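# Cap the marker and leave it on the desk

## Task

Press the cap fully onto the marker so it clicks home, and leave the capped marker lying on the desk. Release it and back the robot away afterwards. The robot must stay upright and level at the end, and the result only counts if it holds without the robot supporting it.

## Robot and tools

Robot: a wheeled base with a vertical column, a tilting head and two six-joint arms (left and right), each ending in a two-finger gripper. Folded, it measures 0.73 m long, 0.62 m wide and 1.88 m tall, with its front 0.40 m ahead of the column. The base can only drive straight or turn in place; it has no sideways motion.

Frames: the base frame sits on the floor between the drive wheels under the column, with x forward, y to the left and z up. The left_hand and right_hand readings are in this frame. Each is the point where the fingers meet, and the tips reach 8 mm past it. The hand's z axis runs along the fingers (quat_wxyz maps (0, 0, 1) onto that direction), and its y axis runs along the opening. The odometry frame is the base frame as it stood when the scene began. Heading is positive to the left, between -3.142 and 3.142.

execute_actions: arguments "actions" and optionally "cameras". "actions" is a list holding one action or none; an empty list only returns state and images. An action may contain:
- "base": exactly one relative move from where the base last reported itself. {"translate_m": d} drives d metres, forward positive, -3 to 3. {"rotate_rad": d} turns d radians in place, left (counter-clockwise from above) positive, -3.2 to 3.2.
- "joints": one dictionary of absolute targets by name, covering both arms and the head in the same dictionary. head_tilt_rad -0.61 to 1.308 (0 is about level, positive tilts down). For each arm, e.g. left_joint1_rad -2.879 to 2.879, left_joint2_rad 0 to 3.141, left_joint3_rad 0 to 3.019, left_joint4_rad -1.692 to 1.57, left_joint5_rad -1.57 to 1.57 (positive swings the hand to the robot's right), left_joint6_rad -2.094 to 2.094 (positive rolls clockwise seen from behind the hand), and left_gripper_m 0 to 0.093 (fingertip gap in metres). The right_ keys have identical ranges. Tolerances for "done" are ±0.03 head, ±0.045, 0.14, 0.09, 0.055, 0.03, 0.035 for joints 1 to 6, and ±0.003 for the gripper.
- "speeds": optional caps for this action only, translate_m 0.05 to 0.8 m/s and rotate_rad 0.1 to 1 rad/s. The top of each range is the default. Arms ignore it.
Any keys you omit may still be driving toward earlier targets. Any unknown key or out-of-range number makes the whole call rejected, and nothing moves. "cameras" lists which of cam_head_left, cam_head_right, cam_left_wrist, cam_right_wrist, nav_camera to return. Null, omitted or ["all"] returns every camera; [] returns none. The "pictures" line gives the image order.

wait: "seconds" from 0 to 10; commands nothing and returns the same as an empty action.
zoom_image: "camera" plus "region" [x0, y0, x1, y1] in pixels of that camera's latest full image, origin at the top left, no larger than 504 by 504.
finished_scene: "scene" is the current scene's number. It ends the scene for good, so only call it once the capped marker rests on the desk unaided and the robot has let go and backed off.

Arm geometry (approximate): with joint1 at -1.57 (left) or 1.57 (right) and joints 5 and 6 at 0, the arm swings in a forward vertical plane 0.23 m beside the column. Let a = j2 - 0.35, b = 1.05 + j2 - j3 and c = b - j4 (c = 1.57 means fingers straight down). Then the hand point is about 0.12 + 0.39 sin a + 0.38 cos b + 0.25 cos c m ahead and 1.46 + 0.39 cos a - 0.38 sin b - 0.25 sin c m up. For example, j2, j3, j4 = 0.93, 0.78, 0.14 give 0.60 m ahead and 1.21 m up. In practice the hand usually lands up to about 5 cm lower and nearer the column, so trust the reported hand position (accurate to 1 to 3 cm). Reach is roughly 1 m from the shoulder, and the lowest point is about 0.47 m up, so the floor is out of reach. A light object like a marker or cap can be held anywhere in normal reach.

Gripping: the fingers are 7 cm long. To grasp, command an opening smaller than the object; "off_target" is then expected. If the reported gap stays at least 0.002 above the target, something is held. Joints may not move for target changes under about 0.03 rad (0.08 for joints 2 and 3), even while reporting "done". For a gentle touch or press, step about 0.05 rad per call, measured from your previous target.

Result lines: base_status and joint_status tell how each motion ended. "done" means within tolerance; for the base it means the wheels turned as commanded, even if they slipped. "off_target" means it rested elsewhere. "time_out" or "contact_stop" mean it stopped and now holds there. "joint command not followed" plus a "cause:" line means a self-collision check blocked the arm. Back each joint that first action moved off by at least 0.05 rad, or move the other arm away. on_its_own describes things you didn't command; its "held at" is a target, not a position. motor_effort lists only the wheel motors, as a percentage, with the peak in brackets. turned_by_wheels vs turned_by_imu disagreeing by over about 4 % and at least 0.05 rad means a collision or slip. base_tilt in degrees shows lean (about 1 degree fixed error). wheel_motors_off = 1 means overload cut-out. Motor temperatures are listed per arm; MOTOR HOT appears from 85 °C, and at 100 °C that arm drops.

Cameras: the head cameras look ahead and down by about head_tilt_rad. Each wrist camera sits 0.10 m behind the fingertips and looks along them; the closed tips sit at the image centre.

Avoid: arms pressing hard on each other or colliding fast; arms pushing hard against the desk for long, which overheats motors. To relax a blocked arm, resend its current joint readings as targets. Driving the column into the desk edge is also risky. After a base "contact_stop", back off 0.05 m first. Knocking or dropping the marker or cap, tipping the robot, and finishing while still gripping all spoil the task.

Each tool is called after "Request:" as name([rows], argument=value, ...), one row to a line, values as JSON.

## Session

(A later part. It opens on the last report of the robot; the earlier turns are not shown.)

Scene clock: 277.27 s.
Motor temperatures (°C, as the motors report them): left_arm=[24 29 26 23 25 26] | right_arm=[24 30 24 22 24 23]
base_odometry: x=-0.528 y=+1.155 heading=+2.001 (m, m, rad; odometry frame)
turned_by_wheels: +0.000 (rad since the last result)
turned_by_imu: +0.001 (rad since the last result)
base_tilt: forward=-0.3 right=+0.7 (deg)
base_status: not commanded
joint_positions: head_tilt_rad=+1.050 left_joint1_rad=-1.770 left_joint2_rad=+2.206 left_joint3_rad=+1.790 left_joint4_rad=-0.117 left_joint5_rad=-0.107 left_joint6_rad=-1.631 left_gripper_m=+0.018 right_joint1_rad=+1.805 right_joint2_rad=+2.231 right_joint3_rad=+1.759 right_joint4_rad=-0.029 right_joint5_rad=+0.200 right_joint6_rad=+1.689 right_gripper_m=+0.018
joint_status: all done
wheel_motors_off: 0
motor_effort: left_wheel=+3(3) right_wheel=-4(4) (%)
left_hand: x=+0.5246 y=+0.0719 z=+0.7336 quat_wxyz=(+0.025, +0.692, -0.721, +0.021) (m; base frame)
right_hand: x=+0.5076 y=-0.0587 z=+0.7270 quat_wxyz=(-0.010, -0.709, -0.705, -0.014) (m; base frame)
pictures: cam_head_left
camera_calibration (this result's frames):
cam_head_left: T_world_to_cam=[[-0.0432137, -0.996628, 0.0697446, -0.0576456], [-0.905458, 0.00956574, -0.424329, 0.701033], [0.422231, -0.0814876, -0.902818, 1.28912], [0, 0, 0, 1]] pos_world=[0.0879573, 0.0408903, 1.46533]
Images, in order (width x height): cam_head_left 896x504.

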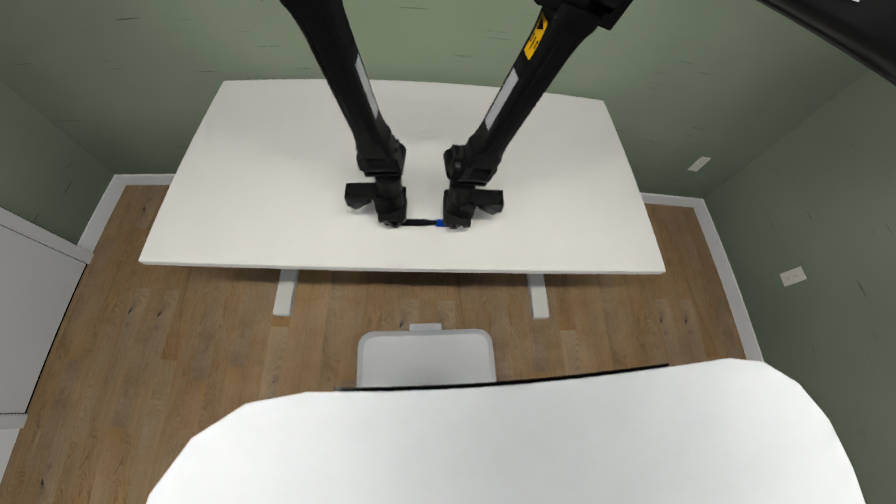

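In.

Request:
execute_actions([
  {"joints":{"left_joint1_rad":-1.83,"left_joint5_rad":-0.15,"left_joint6_rad":-1.68,"left_joint2_rad":2.24}},
], cameras=[])

Request:
execute_actions([
  {"joints":{"left_joint1_rad":-1.88,"right_joint1_rad":1.85}},
], cameras=["cam_head_left"])

Request:
zoom_image(camera="cam_head_left", region=[375,195,465,245])

Scene clock: 282.43 s.
Motor temperatures (°C, as the motors report them): left_arm=[24 29 26 23 25 26] | right_arm=[24 30 24 22 24 23]
base_odometry: x=-0.528 y=+1.155 heading=+2.001 (m, m, rad; odometry frame)
turned_by_wheels: +0.000 (rad since the last result)
turned_by_imu: +0.001 (rad since the last result)
base_tilt: forward=-0.3 right=+0.5 (deg)
base_status: not commanded
joint_positions: head_tilt_rad=+1.050 left_joint1_rad=-1.808 left_joint2_rad=+2.216 left_joint3_rad=+1.796 left_joint4_rad=-0.117 left_joint5_rad=-0.160 left_joint6_rad=-1.686 left_gripper_m=+0.018 right_joint1_rad=+1.805 right_joint2_rad=+2.231 right_joint3_rad=+1.759 right_joint4_rad=-0.029 right_joint5_rad=+0.202 right_joint6_rad=+1.689 right_gripper_m=+0.018
joint_status: all done
wheel_motors_off: 0
motor_effort: left_wheel=+3(3) right_wheel=-4(4) (%)
left_hand: x=+0.5187 y=+0.0487 z=+0.7346 quat_wxyz=(+0.018, +0.705, -0.709, +0.013) (m; base frame)
right_hand: x=+0.5072 y=-0.0590 z=+0.7270 quat_wxyz=(-0.010, -0.709, -0.705, -0.014) (m; base frame)
pictures: none
No camera images: the call's "cameras" was empty. Leave "cameras" out to get every camera's image.

Scene clock: 284.33 s.
Motor temperatures (°C, as the motors report them): left_arm=[24 29 26 23 25 26] | right_arm=[24 30 24 22 24 23]
base_odometry: x=-0.528 y=+1.155 heading=+2.001 (m, m, rad; odometry frame)
turned_by_wheels: +0.000 (rad since the last result)
turned_by_imu: +0.001 (rad since the last result)
base_tilt: forward=-0.4 right=+0.6 (deg)
base_status: not commanded
joint_positions: head_tilt_rad=+1.050 left_joint1_rad=-1.799 left_joint2_rad=+2.220 left_joint3_rad=+1.796 left_joint4_rad=-0.119 left_joint5_rad=-0.160 left_joint6_rad=-1.687 left_gripper_m=+0.018 right_joint1_rad=+1.820 right_joint2_rad=+2.231 right_joint3_rad=+1.757 right_joint4_rad=-0.031 right_joint5_rad=+0.210 right_joint6_rad=+1.688 right_gripper_m=+0.018
joint_status: left_joint1_rad time_out (moved +0.009 of -0.072); the others done
wheel_motors_off: 0
on_its_own: left_joint1_rad is held at -1.809, not at your -1.880, since a time_out
motor_effort: left_wheel=+3(3) right_wheel=-4(4) (%)
left_hand: x=+0.5157 y=+0.0564 z=+0.7315 quat_wxyz=(+0.017, +0.707, -0.707, +0.008) (m; base frame)
right_hand: x=+0.5041 y=-0.0485 z=+0.7289 quat_wxyz=(-0.008, -0.706, -0.708, -0.014) (m; base frame)
pictures: cam_head_left
joint command not followed: on one or more control steps a check withheld the commanded joint targets of the left arm, and it was not sent them on those steps.
cause: the commanded joint targets would bring a part of the robot too close to another arm (this arm's wrist (the part past joint 4) and the other arm's wrist (the part past joint 4)); next, command targets that bring no part of the robot closer to that arm.
joint command not followed: on one or more control steps a check withheld the commanded joint targets of the right arm, and it was not sent them on those steps.
cause: the commanded joint targets would bring a part of the robot too close to another arm (this arm's wrist (the part past joint 4) and the other arm's wrist (the part past joint 4)); next, command targets that bring no part of the robot closer to that arm.
camera_calibration (this result's frames):
cam_head_left: T_world_to_cam=[[-0.0432137, -0.996628, 0.0697446, -0.0576456], [-0.905458, 0.00956574, -0.424329, 0.701033], [0.422231, -0.0814876, -0.902818, 1.28912], [0, 0, 0, 1]] pos_world=[0.0879573, 0.0408903, 1.46533]
Images, in order (width x height): cam_head_left 896x504.

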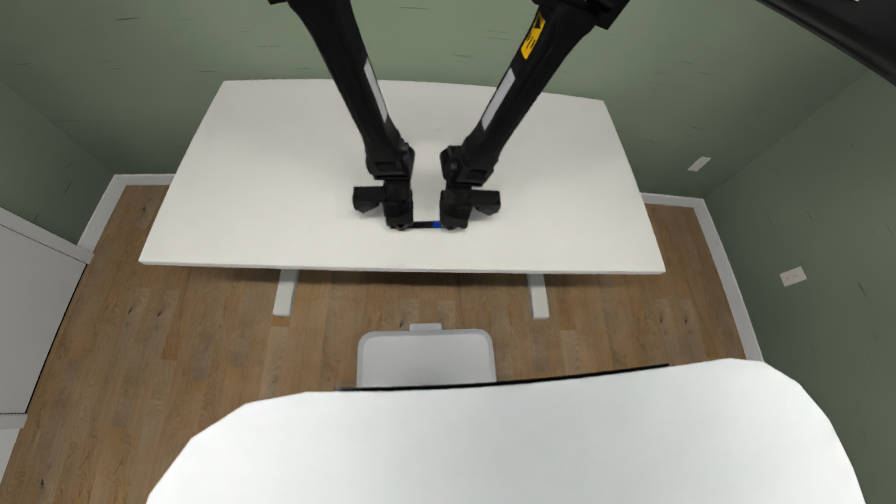

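Region (375, 195, 465, 245) of cam_head_left's 896x504 image, scaled by 5.600, with more detail than that image has.

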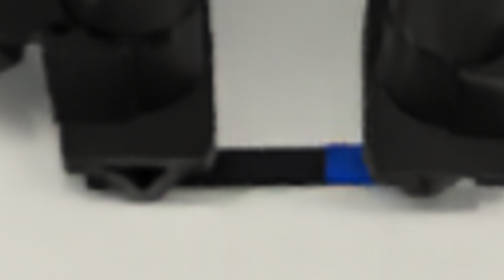

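Request:
execute_actions([
  {"joints":{"left_joint1_rad":-1.82,"right_joint1_rad":1.835,"left_joint5_rad":-0.09,"right_joint5_rad":0.14}},
], cameras=["cam_head_left"])

Request:
zoom_image(camera="cam_head_left", region=[400,210,450,240])

Scene clock: 289.73 s.
Motor temperatures (°C, as the motors report them): left_arm=[24 29 26 23 25 26] | right_arm=[24 30 24 22 24 23]
base_odometry: x=-0.528 y=+1.155 heading=+2.001 (m, m, rad; odometry frame)
turned_by_wheels: +0.000 (rad since the last result)
turned_by_imu: +0.001 (rad since the last result)
base_tilt: forward=-0.4 right=+0.6 (deg)
base_status: not commanded
joint_positions: head_tilt_rad=+1.050 left_joint1_rad=-1.792 left_joint2_rad=+2.220 left_joint3_rad=+1.796 left_joint4_rad=-0.119 left_joint5_rad=-0.111 left_joint6_rad=-1.687 left_gripper_m=+0.018 right_joint1_rad=+1.807 right_joint2_rad=+2.231 right_joint3_rad=+1.757 right_joint4_rad=-0.031 right_joint5_rad=+0.158 right_joint6_rad=+1.688 right_gripper_m=+0.018
joint_status: all done
wheel_motors_off: 0
motor_effort: left_wheel=+3(3) right_wheel=-3(3) (%)
left_hand: x=+0.5153 y=+0.0537 z=+0.7310 quat_wxyz=(+0.034, +0.707, -0.706, +0.021) (m; base frame)
right_hand: x=+0.5041 y=-0.0501 z=+0.7272 quat_wxyz=(+0.009, -0.708, -0.706, -0.026) (m; base frame)
pictures: cam_head_left
camera_calibration (this result's frames):
cam_head_left: T_world_to_cam=[[-0.0432137, -0.996628, 0.0697446, -0.0576456], [-0.905458, 0.00956574, -0.424329, 0.701033], [0.422231, -0.0814876, -0.902818, 1.28912], [0, 0, 0, 1]] pos_world=[0.0879573, 0.0408903, 1.46533]
Images, in order (width x height): cam_head_left 896x504.

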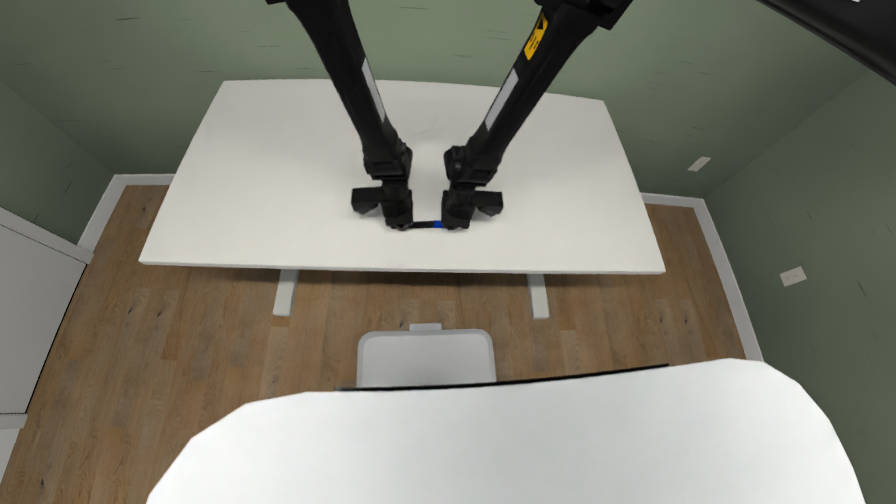

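Region (400, 210, 450, 240) of cam_head_left's 896x504 image, scaled by 10.080, with more detail than that image has; it fills the top 302 rows of this view, and the rest is white.

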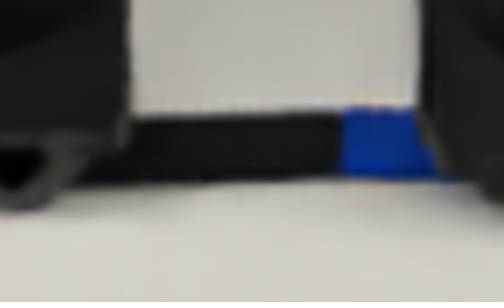

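Request:
execute_actions([
  {"joints":{"left_joint5_rad":0.0,"right_joint5_rad":0.05}},
], cameras=[])

Request:
execute_actions([
  {"joints":{"left_joint5_rad":0.08,"right_joint5_rad":-0.03}},
], cameras=["cam_head_left","cam_left_wrist","cam_right_wrist"])

Request:
zoom_image(camera="cam_head_left", region=[390,205,465,240])

Scene clock: 297.57 s.
Motor temperatures (°C, as the motors report them): left_arm=[25 29 26 23 25 26] | right_arm=[24 30 24 22 24 23]
base_odometry: x=-0.528 y=+1.155 heading=+2.001 (m, m, rad; odometry frame)
turned_by_wheels: +0.000 (rad since the last result)
turned_by_imu: +0.002 (rad since the last result)
base_tilt: forward=-0.3 right=+0.6 (deg)
base_status: not commanded
joint_positions: head_tilt_rad=+1.050 left_joint1_rad=-1.777 left_joint2_rad=+2.219 left_joint3_rad=+1.794 left_joint4_rad=-0.121 left_joint5_rad=-0.034 left_joint6_rad=-1.687 left_gripper_m=+0.018 right_joint1_rad=+1.792 right_joint2_rad=+2.227 right_joint3_rad=+1.753 right_joint4_rad=-0.031 right_joint5_rad=+0.078 right_joint6_rad=+1.688 right_gripper_m=+0.018
joint_status: left_joint5_rad time_out (moved +0.077 of +0.111); the others done
wheel_motors_off: 0
on_its_own: left_joint5_rad reads -0.034 and still pushes toward +0.000 since a time_out
motor_effort: left_wheel=+3(3) right_wheel=-4(4) (%)
left_hand: x=+0.5148 y=+0.0533 z=+0.7309 quat_wxyz=(+0.060, +0.709, -0.702, +0.040) (m; base frame)
right_hand: x=+0.5046 y=-0.0493 z=+0.7274 quat_wxyz=(+0.035, -0.709, -0.703, -0.047) (m; base frame)
pictures: none
No camera images: the call's "cameras" was empty. Leave "cameras" out to get every camera's image.

not run: a stop came earlier in this reply.

Region (390, 205, 465, 240) of cam_head_left's 896x504 image, scaled by 6.720, with more detail than that image has; it fills the top 235 rows of this view, and the rest is white.

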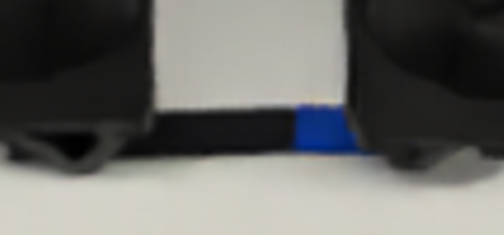

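Request:
execute_actions([
  {"joints":{"left_joint5_rad":0.09,"right_joint5_rad":-0.04,"left_joint1_rad":-1.83,"right_joint1_rad":1.845}},
], cameras=["cam_head_left","cam_left_wrist","cam_right_wrist"])

Request:
zoom_image(camera="cam_head_left", region=[390,205,465,240])

Scene clock: 303.17 s.
Motor temperatures (°C, as the motors report them): left_arm=[25 29 26 23 26 26] | right_arm=[24 30 24 22 25 23]
base_odometry: x=-0.528 y=+1.155 heading=+2.001 (m, m, rad; odometry frame)
turned_by_wheels: +0.000 (rad since the last result)
turned_by_imu: +0.002 (rad since the last result)
base_tilt: forward=-0.3 right=+0.6 (deg)
base_status: not commanded
joint_positions: head_tilt_rad=+1.050 left_joint1_rad=-1.761 left_joint2_rad=+2.217 left_joint3_rad=+1.793 left_joint4_rad=-0.122 left_joint5_rad=+0.048 left_joint6_rad=-1.687 left_gripper_m=+0.018 right_joint1_rad=+1.778 right_joint2_rad=+2.226 right_joint3_rad=+1.752 right_joint4_rad=-0.031 right_joint5_rad=-0.002 right_joint6_rad=+1.688 right_gripper_m=+0.018
joint_status: left_joint1_rad time_out (moved +0.016 of -0.053); left_joint5_rad time_out (moved +0.082 of +0.124); right_joint1_rad time_out (moved -0.014 of +0.053); right_joint5_rad time_out (moved -0.080 of -0.118)
wheel_motors_off: 0
on_its_own: left_joint1_rad reads -1.761 and still pushes toward -1.830 since a time_out; left_joint5_rad reads +0.048 and still pushes toward +0.090 since a time_out; right_joint1_rad reads +1.778 and still pushes toward +1.845 since a time_out; right_joint5_rad reads -0.002 and still pushes toward -0.040 since a time_out
motor_effort: left_wheel=+3(3) right_wheel=-4(3) (%)
left_hand: x=+0.5148 y=+0.0531 z=+0.7316 quat_wxyz=(+0.087, +0.710, -0.696, +0.061) (m; base frame)
right_hand: x=+0.5048 y=-0.0477 z=+0.7277 quat_wxyz=(+0.062, -0.709, -0.699, -0.068) (m; base frame)
pictures: cam_head_left, cam_left_wrist, cam_right_wrist
camera_calibration (this result's frames):
cam_head_left: T_world_to_cam=[[-0.0432137, -0.996628, 0.0697446, -0.0576456], [-0.905458, 0.00956574, -0.424329, 0.701033], [0.422231, -0.0814876, -0.902818, 1.28912], [0, 0, 0, 1]] pos_world=[0.0879573, 0.0408903, 1.46533]
cam_left_wrist: T_world_to_cam=[[0.999166, 0.0170092, -0.0371143, -0.489034], [0.0390148, -0.665591, 0.745296, -0.529009], [-0.0120261, -0.746122, -0.6657, 0.653301], [0, 0, 0, 1]] pos_world=[0.517122, 0.143657, 0.811021]
cam_right_wrist: T_world_to_cam=[[-0.999871, 0.0124498, -0.0101312, 0.512402], [0.00114349, 0.684827, 0.728705, -0.491952], [0.0160103, 0.728599, -0.684753, 0.648391], [0, 0, 0, 1]] pos_world=[0.502518, -0.141895, 0.807667]
Images, in order (width x height): cam_head_left 896x504, cam_left_wrist 896x504, cam_right_wrist 896x504.

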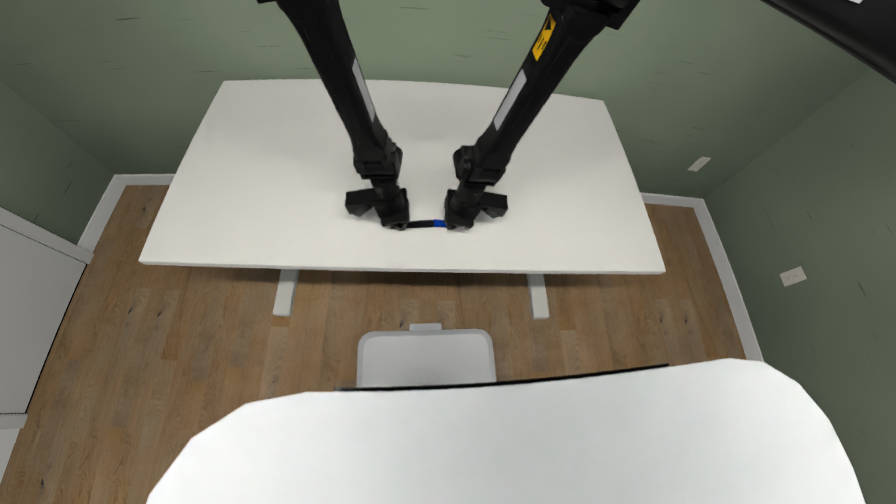

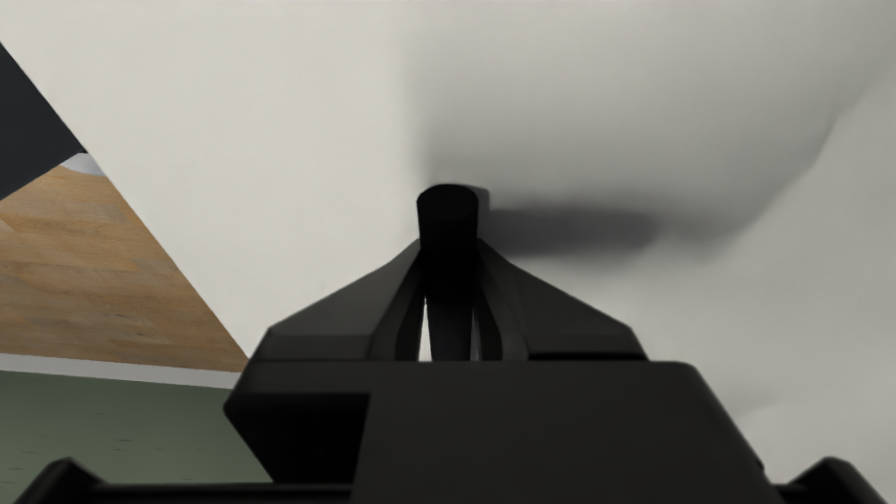

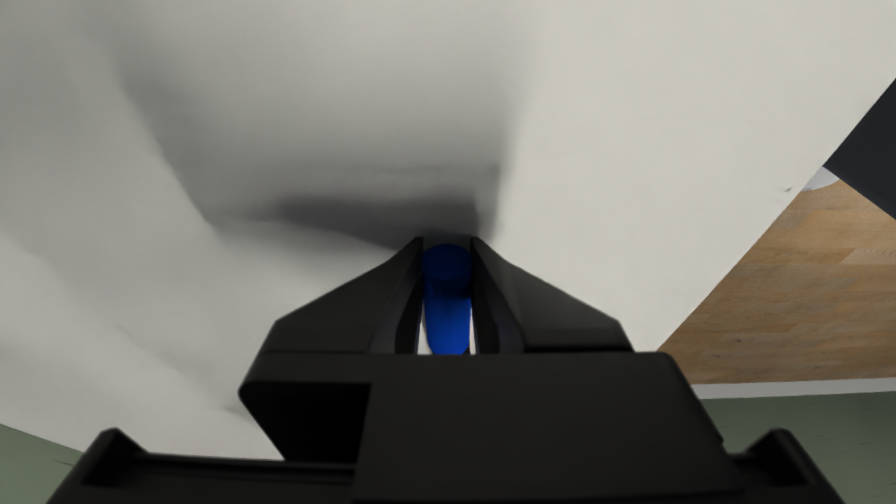

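Region (390, 205, 465, 240) of cam_head_left's 896x504 image, scaled by 6.720, with more detail than that image has; it fills the top 235 rows of this view, and the rest is white.

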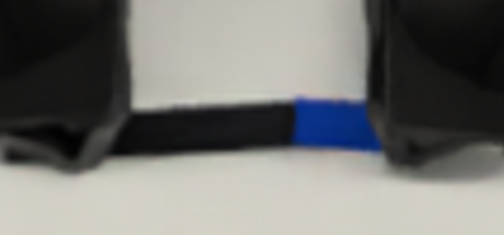

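Request:
execute_actions([
  {"joints":{"left_joint5_rad":0.048,"right_joint5_rad":-0.002,"left_joint1_rad":-1.75,"right_joint1_rad":1.768}},
], cameras=[])

Request:
execute_actions([
  {"joints":{"left_gripper_m":0.03,"right_gripper_m":0.03}},
], cameras=[])

Request:
execute_actions([
  {"joints":{"left_joint5_rad":0.15,"right_joint5_rad":-0.1,"left_joint1_rad":-1.72,"right_joint1_rad":1.745,"left_joint6_rad":-1.65,"right_joint6_rad":1.66}},
], cameras=["cam_head_left","cam_left_wrist","cam_right_wrist"])

Request:
zoom_image(camera="cam_head_left", region=[390,205,465,240])

Scene clock: 310.80 s.
Motor temperatures (°C, as the motors report them): left_arm=[25 29 26 23 27 26] | right_arm=[24 30 24 22 25 23]
base_odometry: x=-0.528 y=+1.155 heading=+2.001 (m, m, rad; odometry frame)
turned_by_wheels: +0.000 (rad since the last result)
turned_by_imu: +0.001 (rad since the last result)
base_tilt: forward=-0.4 right=+0.7 (deg)
base_status: not commanded
joint_positions: head_tilt_rad=+1.050 left_joint1_rad=-1.759 left_joint2_rad=+2.217 left_joint3_rad=+1.793 left_joint4_rad=-0.122 left_joint5_rad=+0.040 left_joint6_rad=-1.687 left_gripper_m=+0.018 right_joint1_rad=+1.776 right_joint2_rad=+2.226 right_joint3_rad=+1.752 right_joint4_rad=-0.031 right_joint5_rad=+0.004 right_joint6_rad=+1.688 right_gripper_m=+0.018
joint_status: all done
wheel_motors_off: 0
motor_effort: left_wheel=+3(3) right_wheel=-3(3) (%)
left_hand: x=+0.5151 y=+0.0564 z=+0.7309 quat_wxyz=(+0.083, +0.710, -0.696, +0.058) (m; base frame)
right_hand: x=+0.5051 y=-0.0507 z=+0.7272 quat_wxyz=(+0.059, -0.710, -0.699, -0.065) (m; base frame)
pictures: none
No camera images: the call's "cameras" was empty. Leave "cameras" out to get every camera's image.

Scene clock: 311.33 s.
Motor temperatures (°C, as the motors report them): left_arm=[25 29 26 23 27 26] | right_arm=[24 30 24 22 25 23]
base_odometry: x=-0.528 y=+1.155 heading=+2.001 (m, m, rad; odometry frame)
turned_by_wheels: +0.000 (rad since the last result)
turned_by_imu: +0.000 (rad since the last result)
base_tilt: forward=-0.4 right=+0.6 (deg)
base_status: not commanded
joint_positions: head_tilt_rad=+1.050 left_joint1_rad=-1.759 left_joint2_rad=+2.216 left_joint3_rad=+1.785 left_joint4_rad=-0.128 left_joint5_rad=+0.044 left_joint6_rad=-1.687 left_gripper_m=+0.030 right_joint1_rad=+1.776 right_joint2_rad=+2.225 right_joint3_rad=+1.758 right_joint4_rad=-0.029 right_joint5_rad=+0.001 right_joint6_rad=+1.688 right_gripper_m=+0.030
joint_status: all done
wheel_motors_off: 0
motor_effort: left_wheel=+4(4) right_wheel=-3(4) (%)
left_hand: x=+0.5103 y=+0.0562 z=+0.7316 quat_wxyz=(+0.089, +0.710, -0.696, +0.054) (m; base frame)
right_hand: x=+0.5098 y=-0.0497 z=+0.7279 quat_wxyz=(+0.057, -0.710, -0.698, -0.069) (m; base frame)
pictures: none
No camera images: the call's "cameras" was empty. Leave "cameras" out to get every camera's image.

Scene clock: 312.00 s.
Motor temperatures (°C, as the motors report them): left_arm=[25 29 26 23 27 26] | right_arm=[24 30 24 22 25 23]
base_odometry: x=-0.528 y=+1.155 heading=+2.001 (m, m, rad; odometry frame)
turned_by_wheels: +0.000 (rad since the last result)
turned_by_imu: +0.000 (rad since the last result)
base_tilt: forward=-0.3 right=+0.6 (deg)
base_status: not commanded
joint_positions: head_tilt_rad=+1.050 left_joint1_rad=-1.736 left_joint2_rad=+2.216 left_joint3_rad=+1.785 left_joint4_rad=-0.128 left_joint5_rad=+0.152 left_joint6_rad=-1.662 left_gripper_m=+0.030 right_joint1_rad=+1.754 right_joint2_rad=+2.225 right_joint3_rad=+1.758 right_joint4_rad=-0.029 right_joint5_rad=-0.100 right_joint6_rad=+1.666 right_gripper_m=+0.030
joint_status: all done
wheel_motors_off: 0
motor_effort: left_wheel=+4(4) right_wheel=-3(4) (%)
left_hand: x=+0.5107 y=+0.0580 z=+0.7328 quat_wxyz=(+0.122, +0.702, -0.697, +0.083) (m; base frame)
right_hand: x=+0.5100 y=-0.0512 z=+0.7284 quat_wxyz=(+0.088, -0.702, -0.700, -0.096) (m; base frame)
pictures: cam_head_left, cam_left_wrist, cam_right_wrist
camera_calibration (this result's frames):
cam_head_left: T_world_to_cam=[[-0.0432137, -0.996628, 0.0697446, -0.0576456], [-0.905458, 0.00956574, -0.424329, 0.701033], [0.422231, -0.0814876, -0.902818, 1.28912], [0, 0, 0, 1]] pos_world=[0.0879573, 0.0408903, 1.46533]
cam_left_wrist: T_world_to_cam=[[0.998614, 0.00226908, -0.0525739, -0.472524], [0.0433037, -0.60308, 0.796504, -0.569937], [-0.0298989, -0.797677, -0.602343, 0.623373], [0, 0, 0, 1]] pos_world=[0.515188, 0.154605, 0.804599]
cam_right_wrist: T_world_to_cam=[[-0.999901, 0.00257432, -0.0138162, 0.519853], [-0.00915732, 0.626404, 0.779445, -0.524687], [0.0106611, 0.779495, -0.626318, 0.614132], [0, 0, 0, 1]] pos_world=[0.50845, -0.151385, 0.800789]
Images, in order (width x height): cam_head_left 896x504, cam_left_wrist 896x504, cam_right_wrist 896x504.

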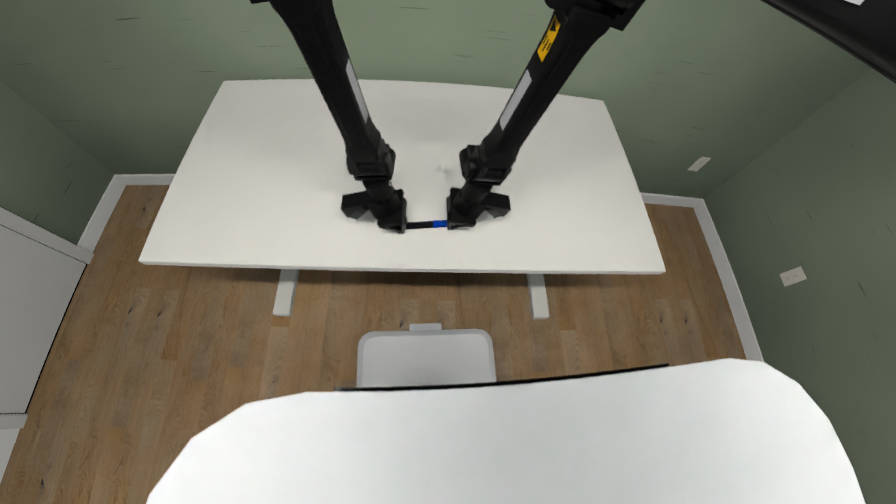

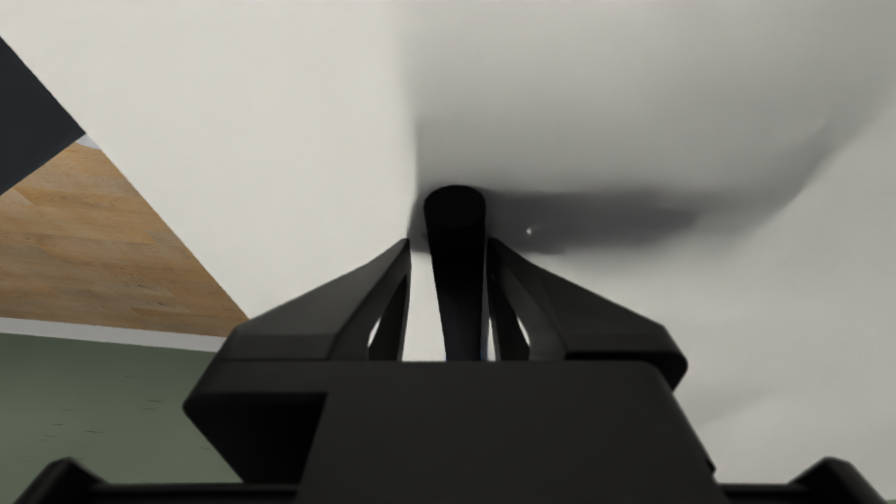

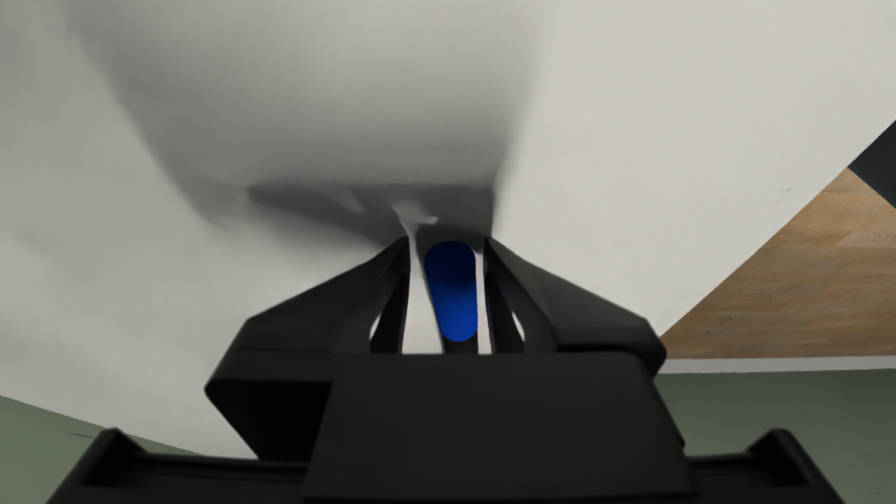

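Region (390, 205, 465, 240) of cam_head_left's 896x504 image, scaled by 6.720, with more detail than that image has; it fills the top 235 rows of this view, and the rest is white.

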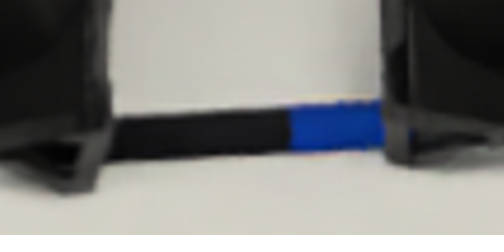

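Request:
execute_actions([
  {"joints":{"left_joint4_rad":-0.085,"left_joint6_rad":-1.69,"right_joint6_rad":1.63,"left_joint2_rad":2.25,"right_joint2_rad":2.25}},
], cameras=[])

Request:
execute_actions([
  {"joints":{"left_gripper_m":0,"right_gripper_m":0}},
], cameras=[])

Request:
execute_actions([
  {"joints":{"left_joint5_rad":0.19,"right_joint5_rad":-0.14,"left_joint1_rad":-1.82,"right_joint1_rad":1.84}},
], cameras=["cam_head_left","cam_right_wrist"])

Request:
zoom_image(camera="cam_head_left", region=[390,205,465,240])

Scene clock: 321.07 s.
Motor temperatures (°C, as the motors report them): left_arm=[25 29 26 23 26 26] | right_arm=[24 30 24 22 25 23]
base_odometry: x=-0.528 y=+1.155 heading=+2.001 (m, m, rad; odometry frame)
turned_by_wheels: +0.000 (rad since the last result)
turned_by_imu: +0.001 (rad since the last result)
base_tilt: forward=-0.3 right=+0.7 (deg)
base_status: not commanded
joint_positions: head_tilt_rad=+1.050 left_joint1_rad=-1.736 left_joint2_rad=+2.216 left_joint3_rad=+1.781 left_joint4_rad=-0.113 left_joint5_rad=+0.153 left_joint6_rad=-1.683 left_gripper_m=+0.030 right_joint1_rad=+1.754 right_joint2_rad=+2.225 right_joint3_rad=+1.758 right_joint4_rad=-0.029 right_joint5_rad=-0.101 right_joint6_rad=+1.641 right_gripper_m=+0.030
joint_status: all done
wheel_motors_off: 0
motor_effort: left_wheel=+4(4) right_wheel=-3(4) (%)
left_hand: x=+0.5112 y=+0.0577 z=+0.7325 quat_wxyz=(+0.120, +0.710, -0.689, +0.086) (m; base frame)
right_hand: x=+0.5097 y=-0.0510 z=+0.7283 quat_wxyz=(+0.088, -0.694, -0.708, -0.097) (m; base frame)
pictures: none
No camera images: the call's "cameras" was empty. Leave "cameras" out to get every camera's image.

Scene clock: 321.60 s.
Motor temperatures (°C, as the motors report them): left_arm=[25 29 26 23 26 26] | right_arm=[24 30 24 22 25 23]
base_odometry: x=-0.528 y=+1.155 heading=+2.001 (m, m, rad; odometry frame)
turned_by_wheels: +0.000 (rad since the last result)
turned_by_imu: +0.000 (rad since the last result)
base_tilt: forward=-0.4 right=+0.7 (deg)
base_status: not commanded
joint_positions: head_tilt_rad=+1.050 left_joint1_rad=-1.735 left_joint2_rad=+2.217 left_joint3_rad=+1.785 left_joint4_rad=-0.099 left_joint5_rad=+0.153 left_joint6_rad=-1.683 left_gripper_m=+0.018 right_joint1_rad=+1.754 right_joint2_rad=+2.226 right_joint3_rad=+1.758 right_joint4_rad=-0.029 right_joint5_rad=-0.103 right_joint6_rad=+1.641 right_gripper_m=+0.018
joint_status: left_gripper_m off_target (ended at +0.018, target +0.000); right_gripper_m off_target (ended at +0.018, target +0.000)
wheel_motors_off: 0
motor_effort: left_wheel=+3(4) right_wheel=-3(4) (%)
left_hand: x=+0.5167 y=+0.0575 z=+0.7322 quat_wxyz=(+0.114, +0.710, -0.689, +0.093) (m; base frame)
right_hand: x=+0.5093 y=-0.0508 z=+0.7280 quat_wxyz=(+0.088, -0.694, -0.708, -0.097) (m; base frame)
pictures: none
No camera images: the call's "cameras" was empty. Leave "cameras" out to get every camera's image.

Scene clock: 323.43 s.
Motor temperatures (°C, as the motors report them): left_arm=[25 29 26 23 26 26] | right_arm=[24 30 24 22 25 23]
base_odometry: x=-0.528 y=+1.155 heading=+2.001 (m, m, rad; odometry frame)
turned_by_wheels: +0.000 (rad since the last result)
turned_by_imu: +0.001 (rad since the last result)
base_tilt: forward=-0.2 right=+0.6 (deg)
base_status: not commanded
joint_positions: head_tilt_rad=+1.050 left_joint1_rad=-1.736 left_joint2_rad=+2.217 left_joint3_rad=+1.785 left_joint4_rad=-0.099 left_joint5_rad=+0.165 left_joint6_rad=-1.684 left_gripper_m=+0.018 right_joint1_rad=+1.755 right_joint2_rad=+2.226 right_joint3_rad=+1.758 right_joint4_rad=-0.029 right_joint5_rad=-0.114 right_joint6_rad=+1.641 right_gripper_m=+0.018
joint_status: left_joint1_rad time_out (moved -0.001 of -0.085); right_joint1_rad time_out (moved +0.001 of +0.086); the others done
wheel_motors_off: 0
on_its_own: left_joint1_rad reads -1.736 and still pushes toward -1.820 since a time_out; right_joint1_rad reads +1.755 and still pushes toward +1.840 since a time_out
motor_effort: left_wheel=+3(4) right_wheel=-3(4) (%)
left_hand: x=+0.5162 y=+0.0548 z=+0.7329 quat_wxyz=(+0.119, +0.709, -0.688, +0.097) (m; base frame)
right_hand: x=+0.5091 y=-0.0482 z=+0.7287 quat_wxyz=(+0.093, -0.693, -0.708, -0.101) (m; base frame)
pictures: cam_head_left, cam_right_wrist
camera_calibration (this result's frames):
cam_head_left: T_world_to_cam=[[-0.0432136, -0.996628, 0.0697446, -0.0576456], [-0.905458, 0.00956574, -0.424329, 0.701033], [0.422231, -0.0814876, -0.902818, 1.28912], [0, 0, 0, 1]] pos_world=[0.0879573, 0.0408903, 1.46533]
cam_right_wrist: T_world_to_cam=[[-0.999594, -0.0217157, -0.0184463, 0.520991], [-0.0279003, 0.614663, 0.788296, -0.524287], [-0.00578013, 0.788491, -0.615019, 0.612579], [0, 0, 0, 1]] pos_world=[0.509692, -0.14944, 0.799651]
Images, in order (width x height): cam_head_left 896x504, cam_right_wrist 896x504.

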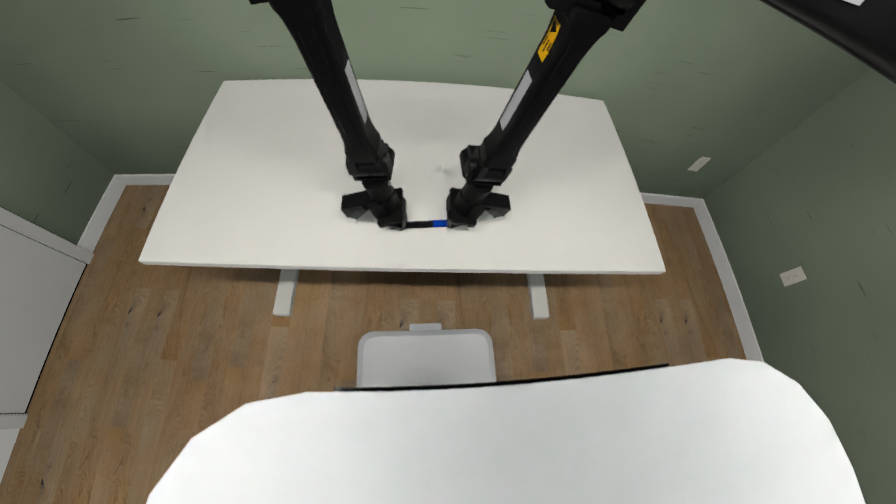

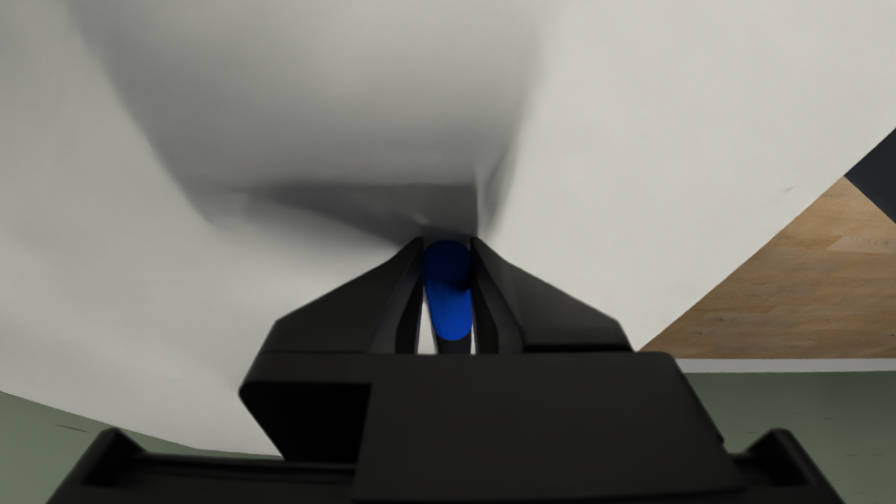

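Region (390, 205, 465, 240) of cam_head_left's 896x504 image, scaled by 6.720, with more detail than that image has; it fills the top 235 rows of this view, and the rest is white.

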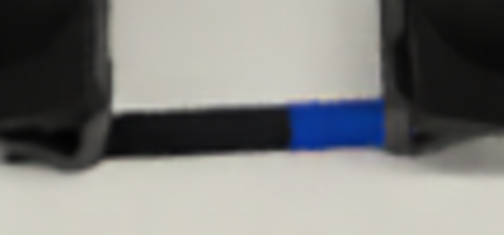

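Request:
execute_actions([
  {"joints":{"left_joint5_rad":0.225,"right_joint5_rad":-0.175,"left_joint1_rad":-1.88,"right_joint1_rad":1.9}},
], cameras=["cam_head_left","cam_right_wrist"])

Request:
zoom_image(camera="cam_head_left", region=[415,212,455,236])

Scene clock: 333.73 s.
Motor temperatures (°C, as the motors report them): left_arm=[25 29 26 23 26 26] | right_arm=[24 30 24 22 25 23]
base_odometry: x=-0.528 y=+1.155 heading=+2.001 (m, m, rad; odometry frame)
turned_by_wheels: +0.000 (rad since the last result)
turned_by_imu: +0.002 (rad since the last result)
base_tilt: forward=-0.4 right=+0.8 (deg)
base_status: not commanded
joint_positions: head_tilt_rad=+1.050 left_joint1_rad=-1.726 left_joint2_rad=+2.217 left_joint3_rad=+1.785 left_joint4_rad=-0.097 left_joint5_rad=+0.169 left_joint6_rad=-1.685 left_gripper_m=+0.018 right_joint1_rad=+1.745 right_joint2_rad=+2.226 right_joint3_rad=+1.758 right_joint4_rad=-0.027 right_joint5_rad=-0.118 right_joint6_rad=+1.638 right_gripper_m=+0.018
joint_status: left_joint1_rad time_out (moved +0.011 of -0.144); left_joint5_rad time_out (moved +0.003 of +0.060); right_joint1_rad time_out (moved -0.010 of +0.145); right_joint5_rad time_out (moved -0.004 of -0.061)
wheel_motors_off: 0
on_its_own: left_joint1_rad is held at -1.737, not at your -1.880, since a time_out; left_joint5_rad is held at +0.167, not at your +0.225, since a time_out; right_joint1_rad is held at +1.755, not at your +1.900, since a time_out; right_joint5_rad is held at -0.116, not at your -0.175, since a time_out
motor_effort: left_wheel=+4(5) right_wheel=-3(4) (%)
left_hand: x=+0.5178 y=+0.0630 z=+0.7317 quat_wxyz=(+0.116, +0.712, -0.686, +0.096) (m; base frame)
right_hand: x=+0.5105 y=-0.0563 z=+0.7275 quat_wxyz=(+0.090, -0.694, -0.708, -0.101) (m; base frame)
pictures: cam_head_left, cam_right_wrist
joint command not followed: on one or more control steps a check withheld the commanded joint targets of the left arm, and it was not sent them on those steps.
cause: the commanded joint targets would bring a part of the robot too close to another arm (this arm's wrist (the part past joint 4) and the other arm's wrist (the part past joint 4)); next, command targets that bring no part of the robot closer to that arm.
joint command not followed: on one or more control steps a check withheld the commanded joint targets of the right arm, and it was not sent them on those steps.
cause: the commanded joint targets would bring a part of the robot too close to another arm (this arm's wrist (the part past joint 4) and the other arm's wrist (the part past joint 4)); next, command targets that bring no part of the robot closer to that arm.
camera_calibration (this result's frames):
cam_head_left: T_world_to_cam=[[-0.0432137, -0.996628, 0.0697446, -0.0576456], [-0.905458, 0.00956574, -0.424329, 0.701033], [0.422231, -0.0814876, -0.902818, 1.28912], [0, 0, 0, 1]] pos_world=[0.0879573, 0.0408903, 1.46533]
cam_right_wrist: T_world_to_cam=[[-0.999587, -0.0198081, -0.0208217, 0.52411], [-0.0286141, 0.618643, 0.785151, -0.515475], [-0.00267116, 0.785422, -0.618955, 0.619295], [0, 0, 0, 1]] pos_world=[0.510798, -0.157131, 0.798954]
Images, in order (width x height): cam_head_left 896x504, cam_right_wrist 896x504.

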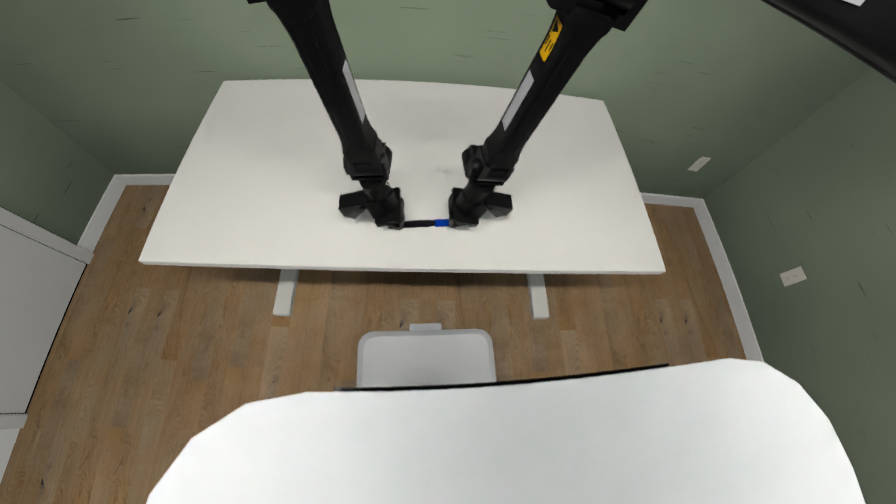

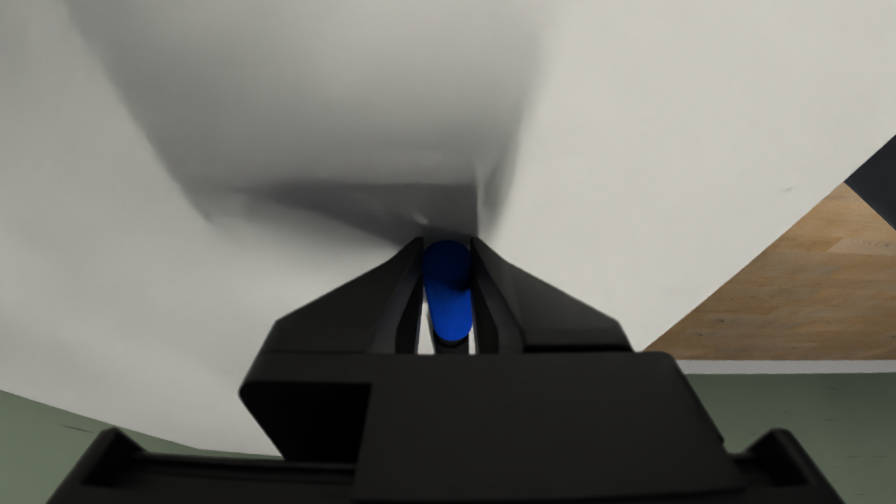

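Region (415, 212, 455, 236) of cam_head_left's 896x504 image, scaled by 12.600, with more detail than that image has; it fills the top 302 rows of this view, and the rest is white.

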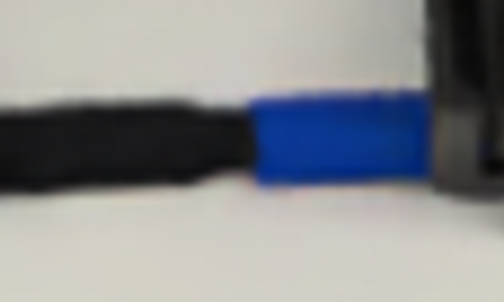

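Request:
execute_actions([
  {"joints":{"left_joint1_rad":-1.79,"right_joint1_rad":1.81,"left_joint5_rad":0.17,"right_joint5_rad":-0.12,"left_joint2_rad":2.217,"right_joint2_rad":2.226}},
], cameras=[])

Request:
execute_actions([
  {"joints":{"left_joint1_rad":-1.735,"right_joint1_rad":1.755}},
], cameras=[])

Request:
execute_actions([
  {"joints":{"left_gripper_m":0.07,"right_gripper_m":0.07}},
], cameras=[])

Request:
execute_actions([
  {"joints":{"left_joint2_rad":2.12,"right_joint2_rad":2.13}},
], cameras=[])

Request:
execute_actions([
  {"joints":{"left_joint2_rad":2.17,"left_joint3_rad":1.6,"left_joint4_rad":0.44,"left_joint6_rad":-1.62,"right_joint2_rad":2.24,"right_joint3_rad":2.11,"right_joint4_rad":-0.7,"right_joint6_rad":1.7}},
], cameras=["cam_head_left","cam_right_wrist","cam_left_wrist"])

Scene clock: 402.07 s.
Motor temperatures (°C, as the motors report them): left_arm=[25 29 26 23 25 26] | right_arm=[24 31 24 22 25 23]
base_odometry: x=-0.528 y=+1.155 heading=+2.001 (m, m, rad; odometry frame)
turned_by_wheels: +0.000 (rad since the last result)
turned_by_imu: +0.001 (rad since the last result)
base_tilt: forward=-0.3 right=+0.7 (deg)
base_status: not commanded
joint_positions: head_tilt_rad=+1.050 left_joint1_rad=-1.739 left_joint2_rad=+2.216 left_joint3_rad=+1.785 left_joint4_rad=-0.097 left_joint5_rad=+0.150 left_joint6_rad=-1.686 left_gripper_m=+0.018 right_joint1_rad=+1.757 right_joint2_rad=+2.225 right_joint3_rad=+1.758 right_joint4_rad=-0.027 right_joint5_rad=-0.099 right_joint6_rad=+1.638 right_gripper_m=+0.018
joint_status: left_joint1_rad time_out (moved -0.013 of -0.064); right_joint1_rad time_out (moved +0.012 of +0.065); the others done
wheel_motors_off: 0
on_its_own: left_joint1_rad reads -1.739 and still pushes toward -1.790 since a time_out; right_joint1_rad reads +1.757 and still pushes toward +1.810 since a time_out
motor_effort: left_wheel=+4(5) right_wheel=-3(4) (%)
left_hand: x=+0.5179 y=+0.0553 z=+0.7330 quat_wxyz=(+0.113, +0.710, -0.689, +0.094) (m; base frame)
right_hand: x=+0.5106 y=-0.0488 z=+0.7290 quat_wxyz=(+0.087, -0.692, -0.710, -0.098) (m; base frame)
pictures: none
No camera images: the call's "cameras" was empty. Leave "cameras" out to get every camera's image.

not run: a stop came earlier in this reply.

not run: a stop came earlier in this reply.

not run: a stop came earlier in this reply.

not run: a stop came earlier in this reply.


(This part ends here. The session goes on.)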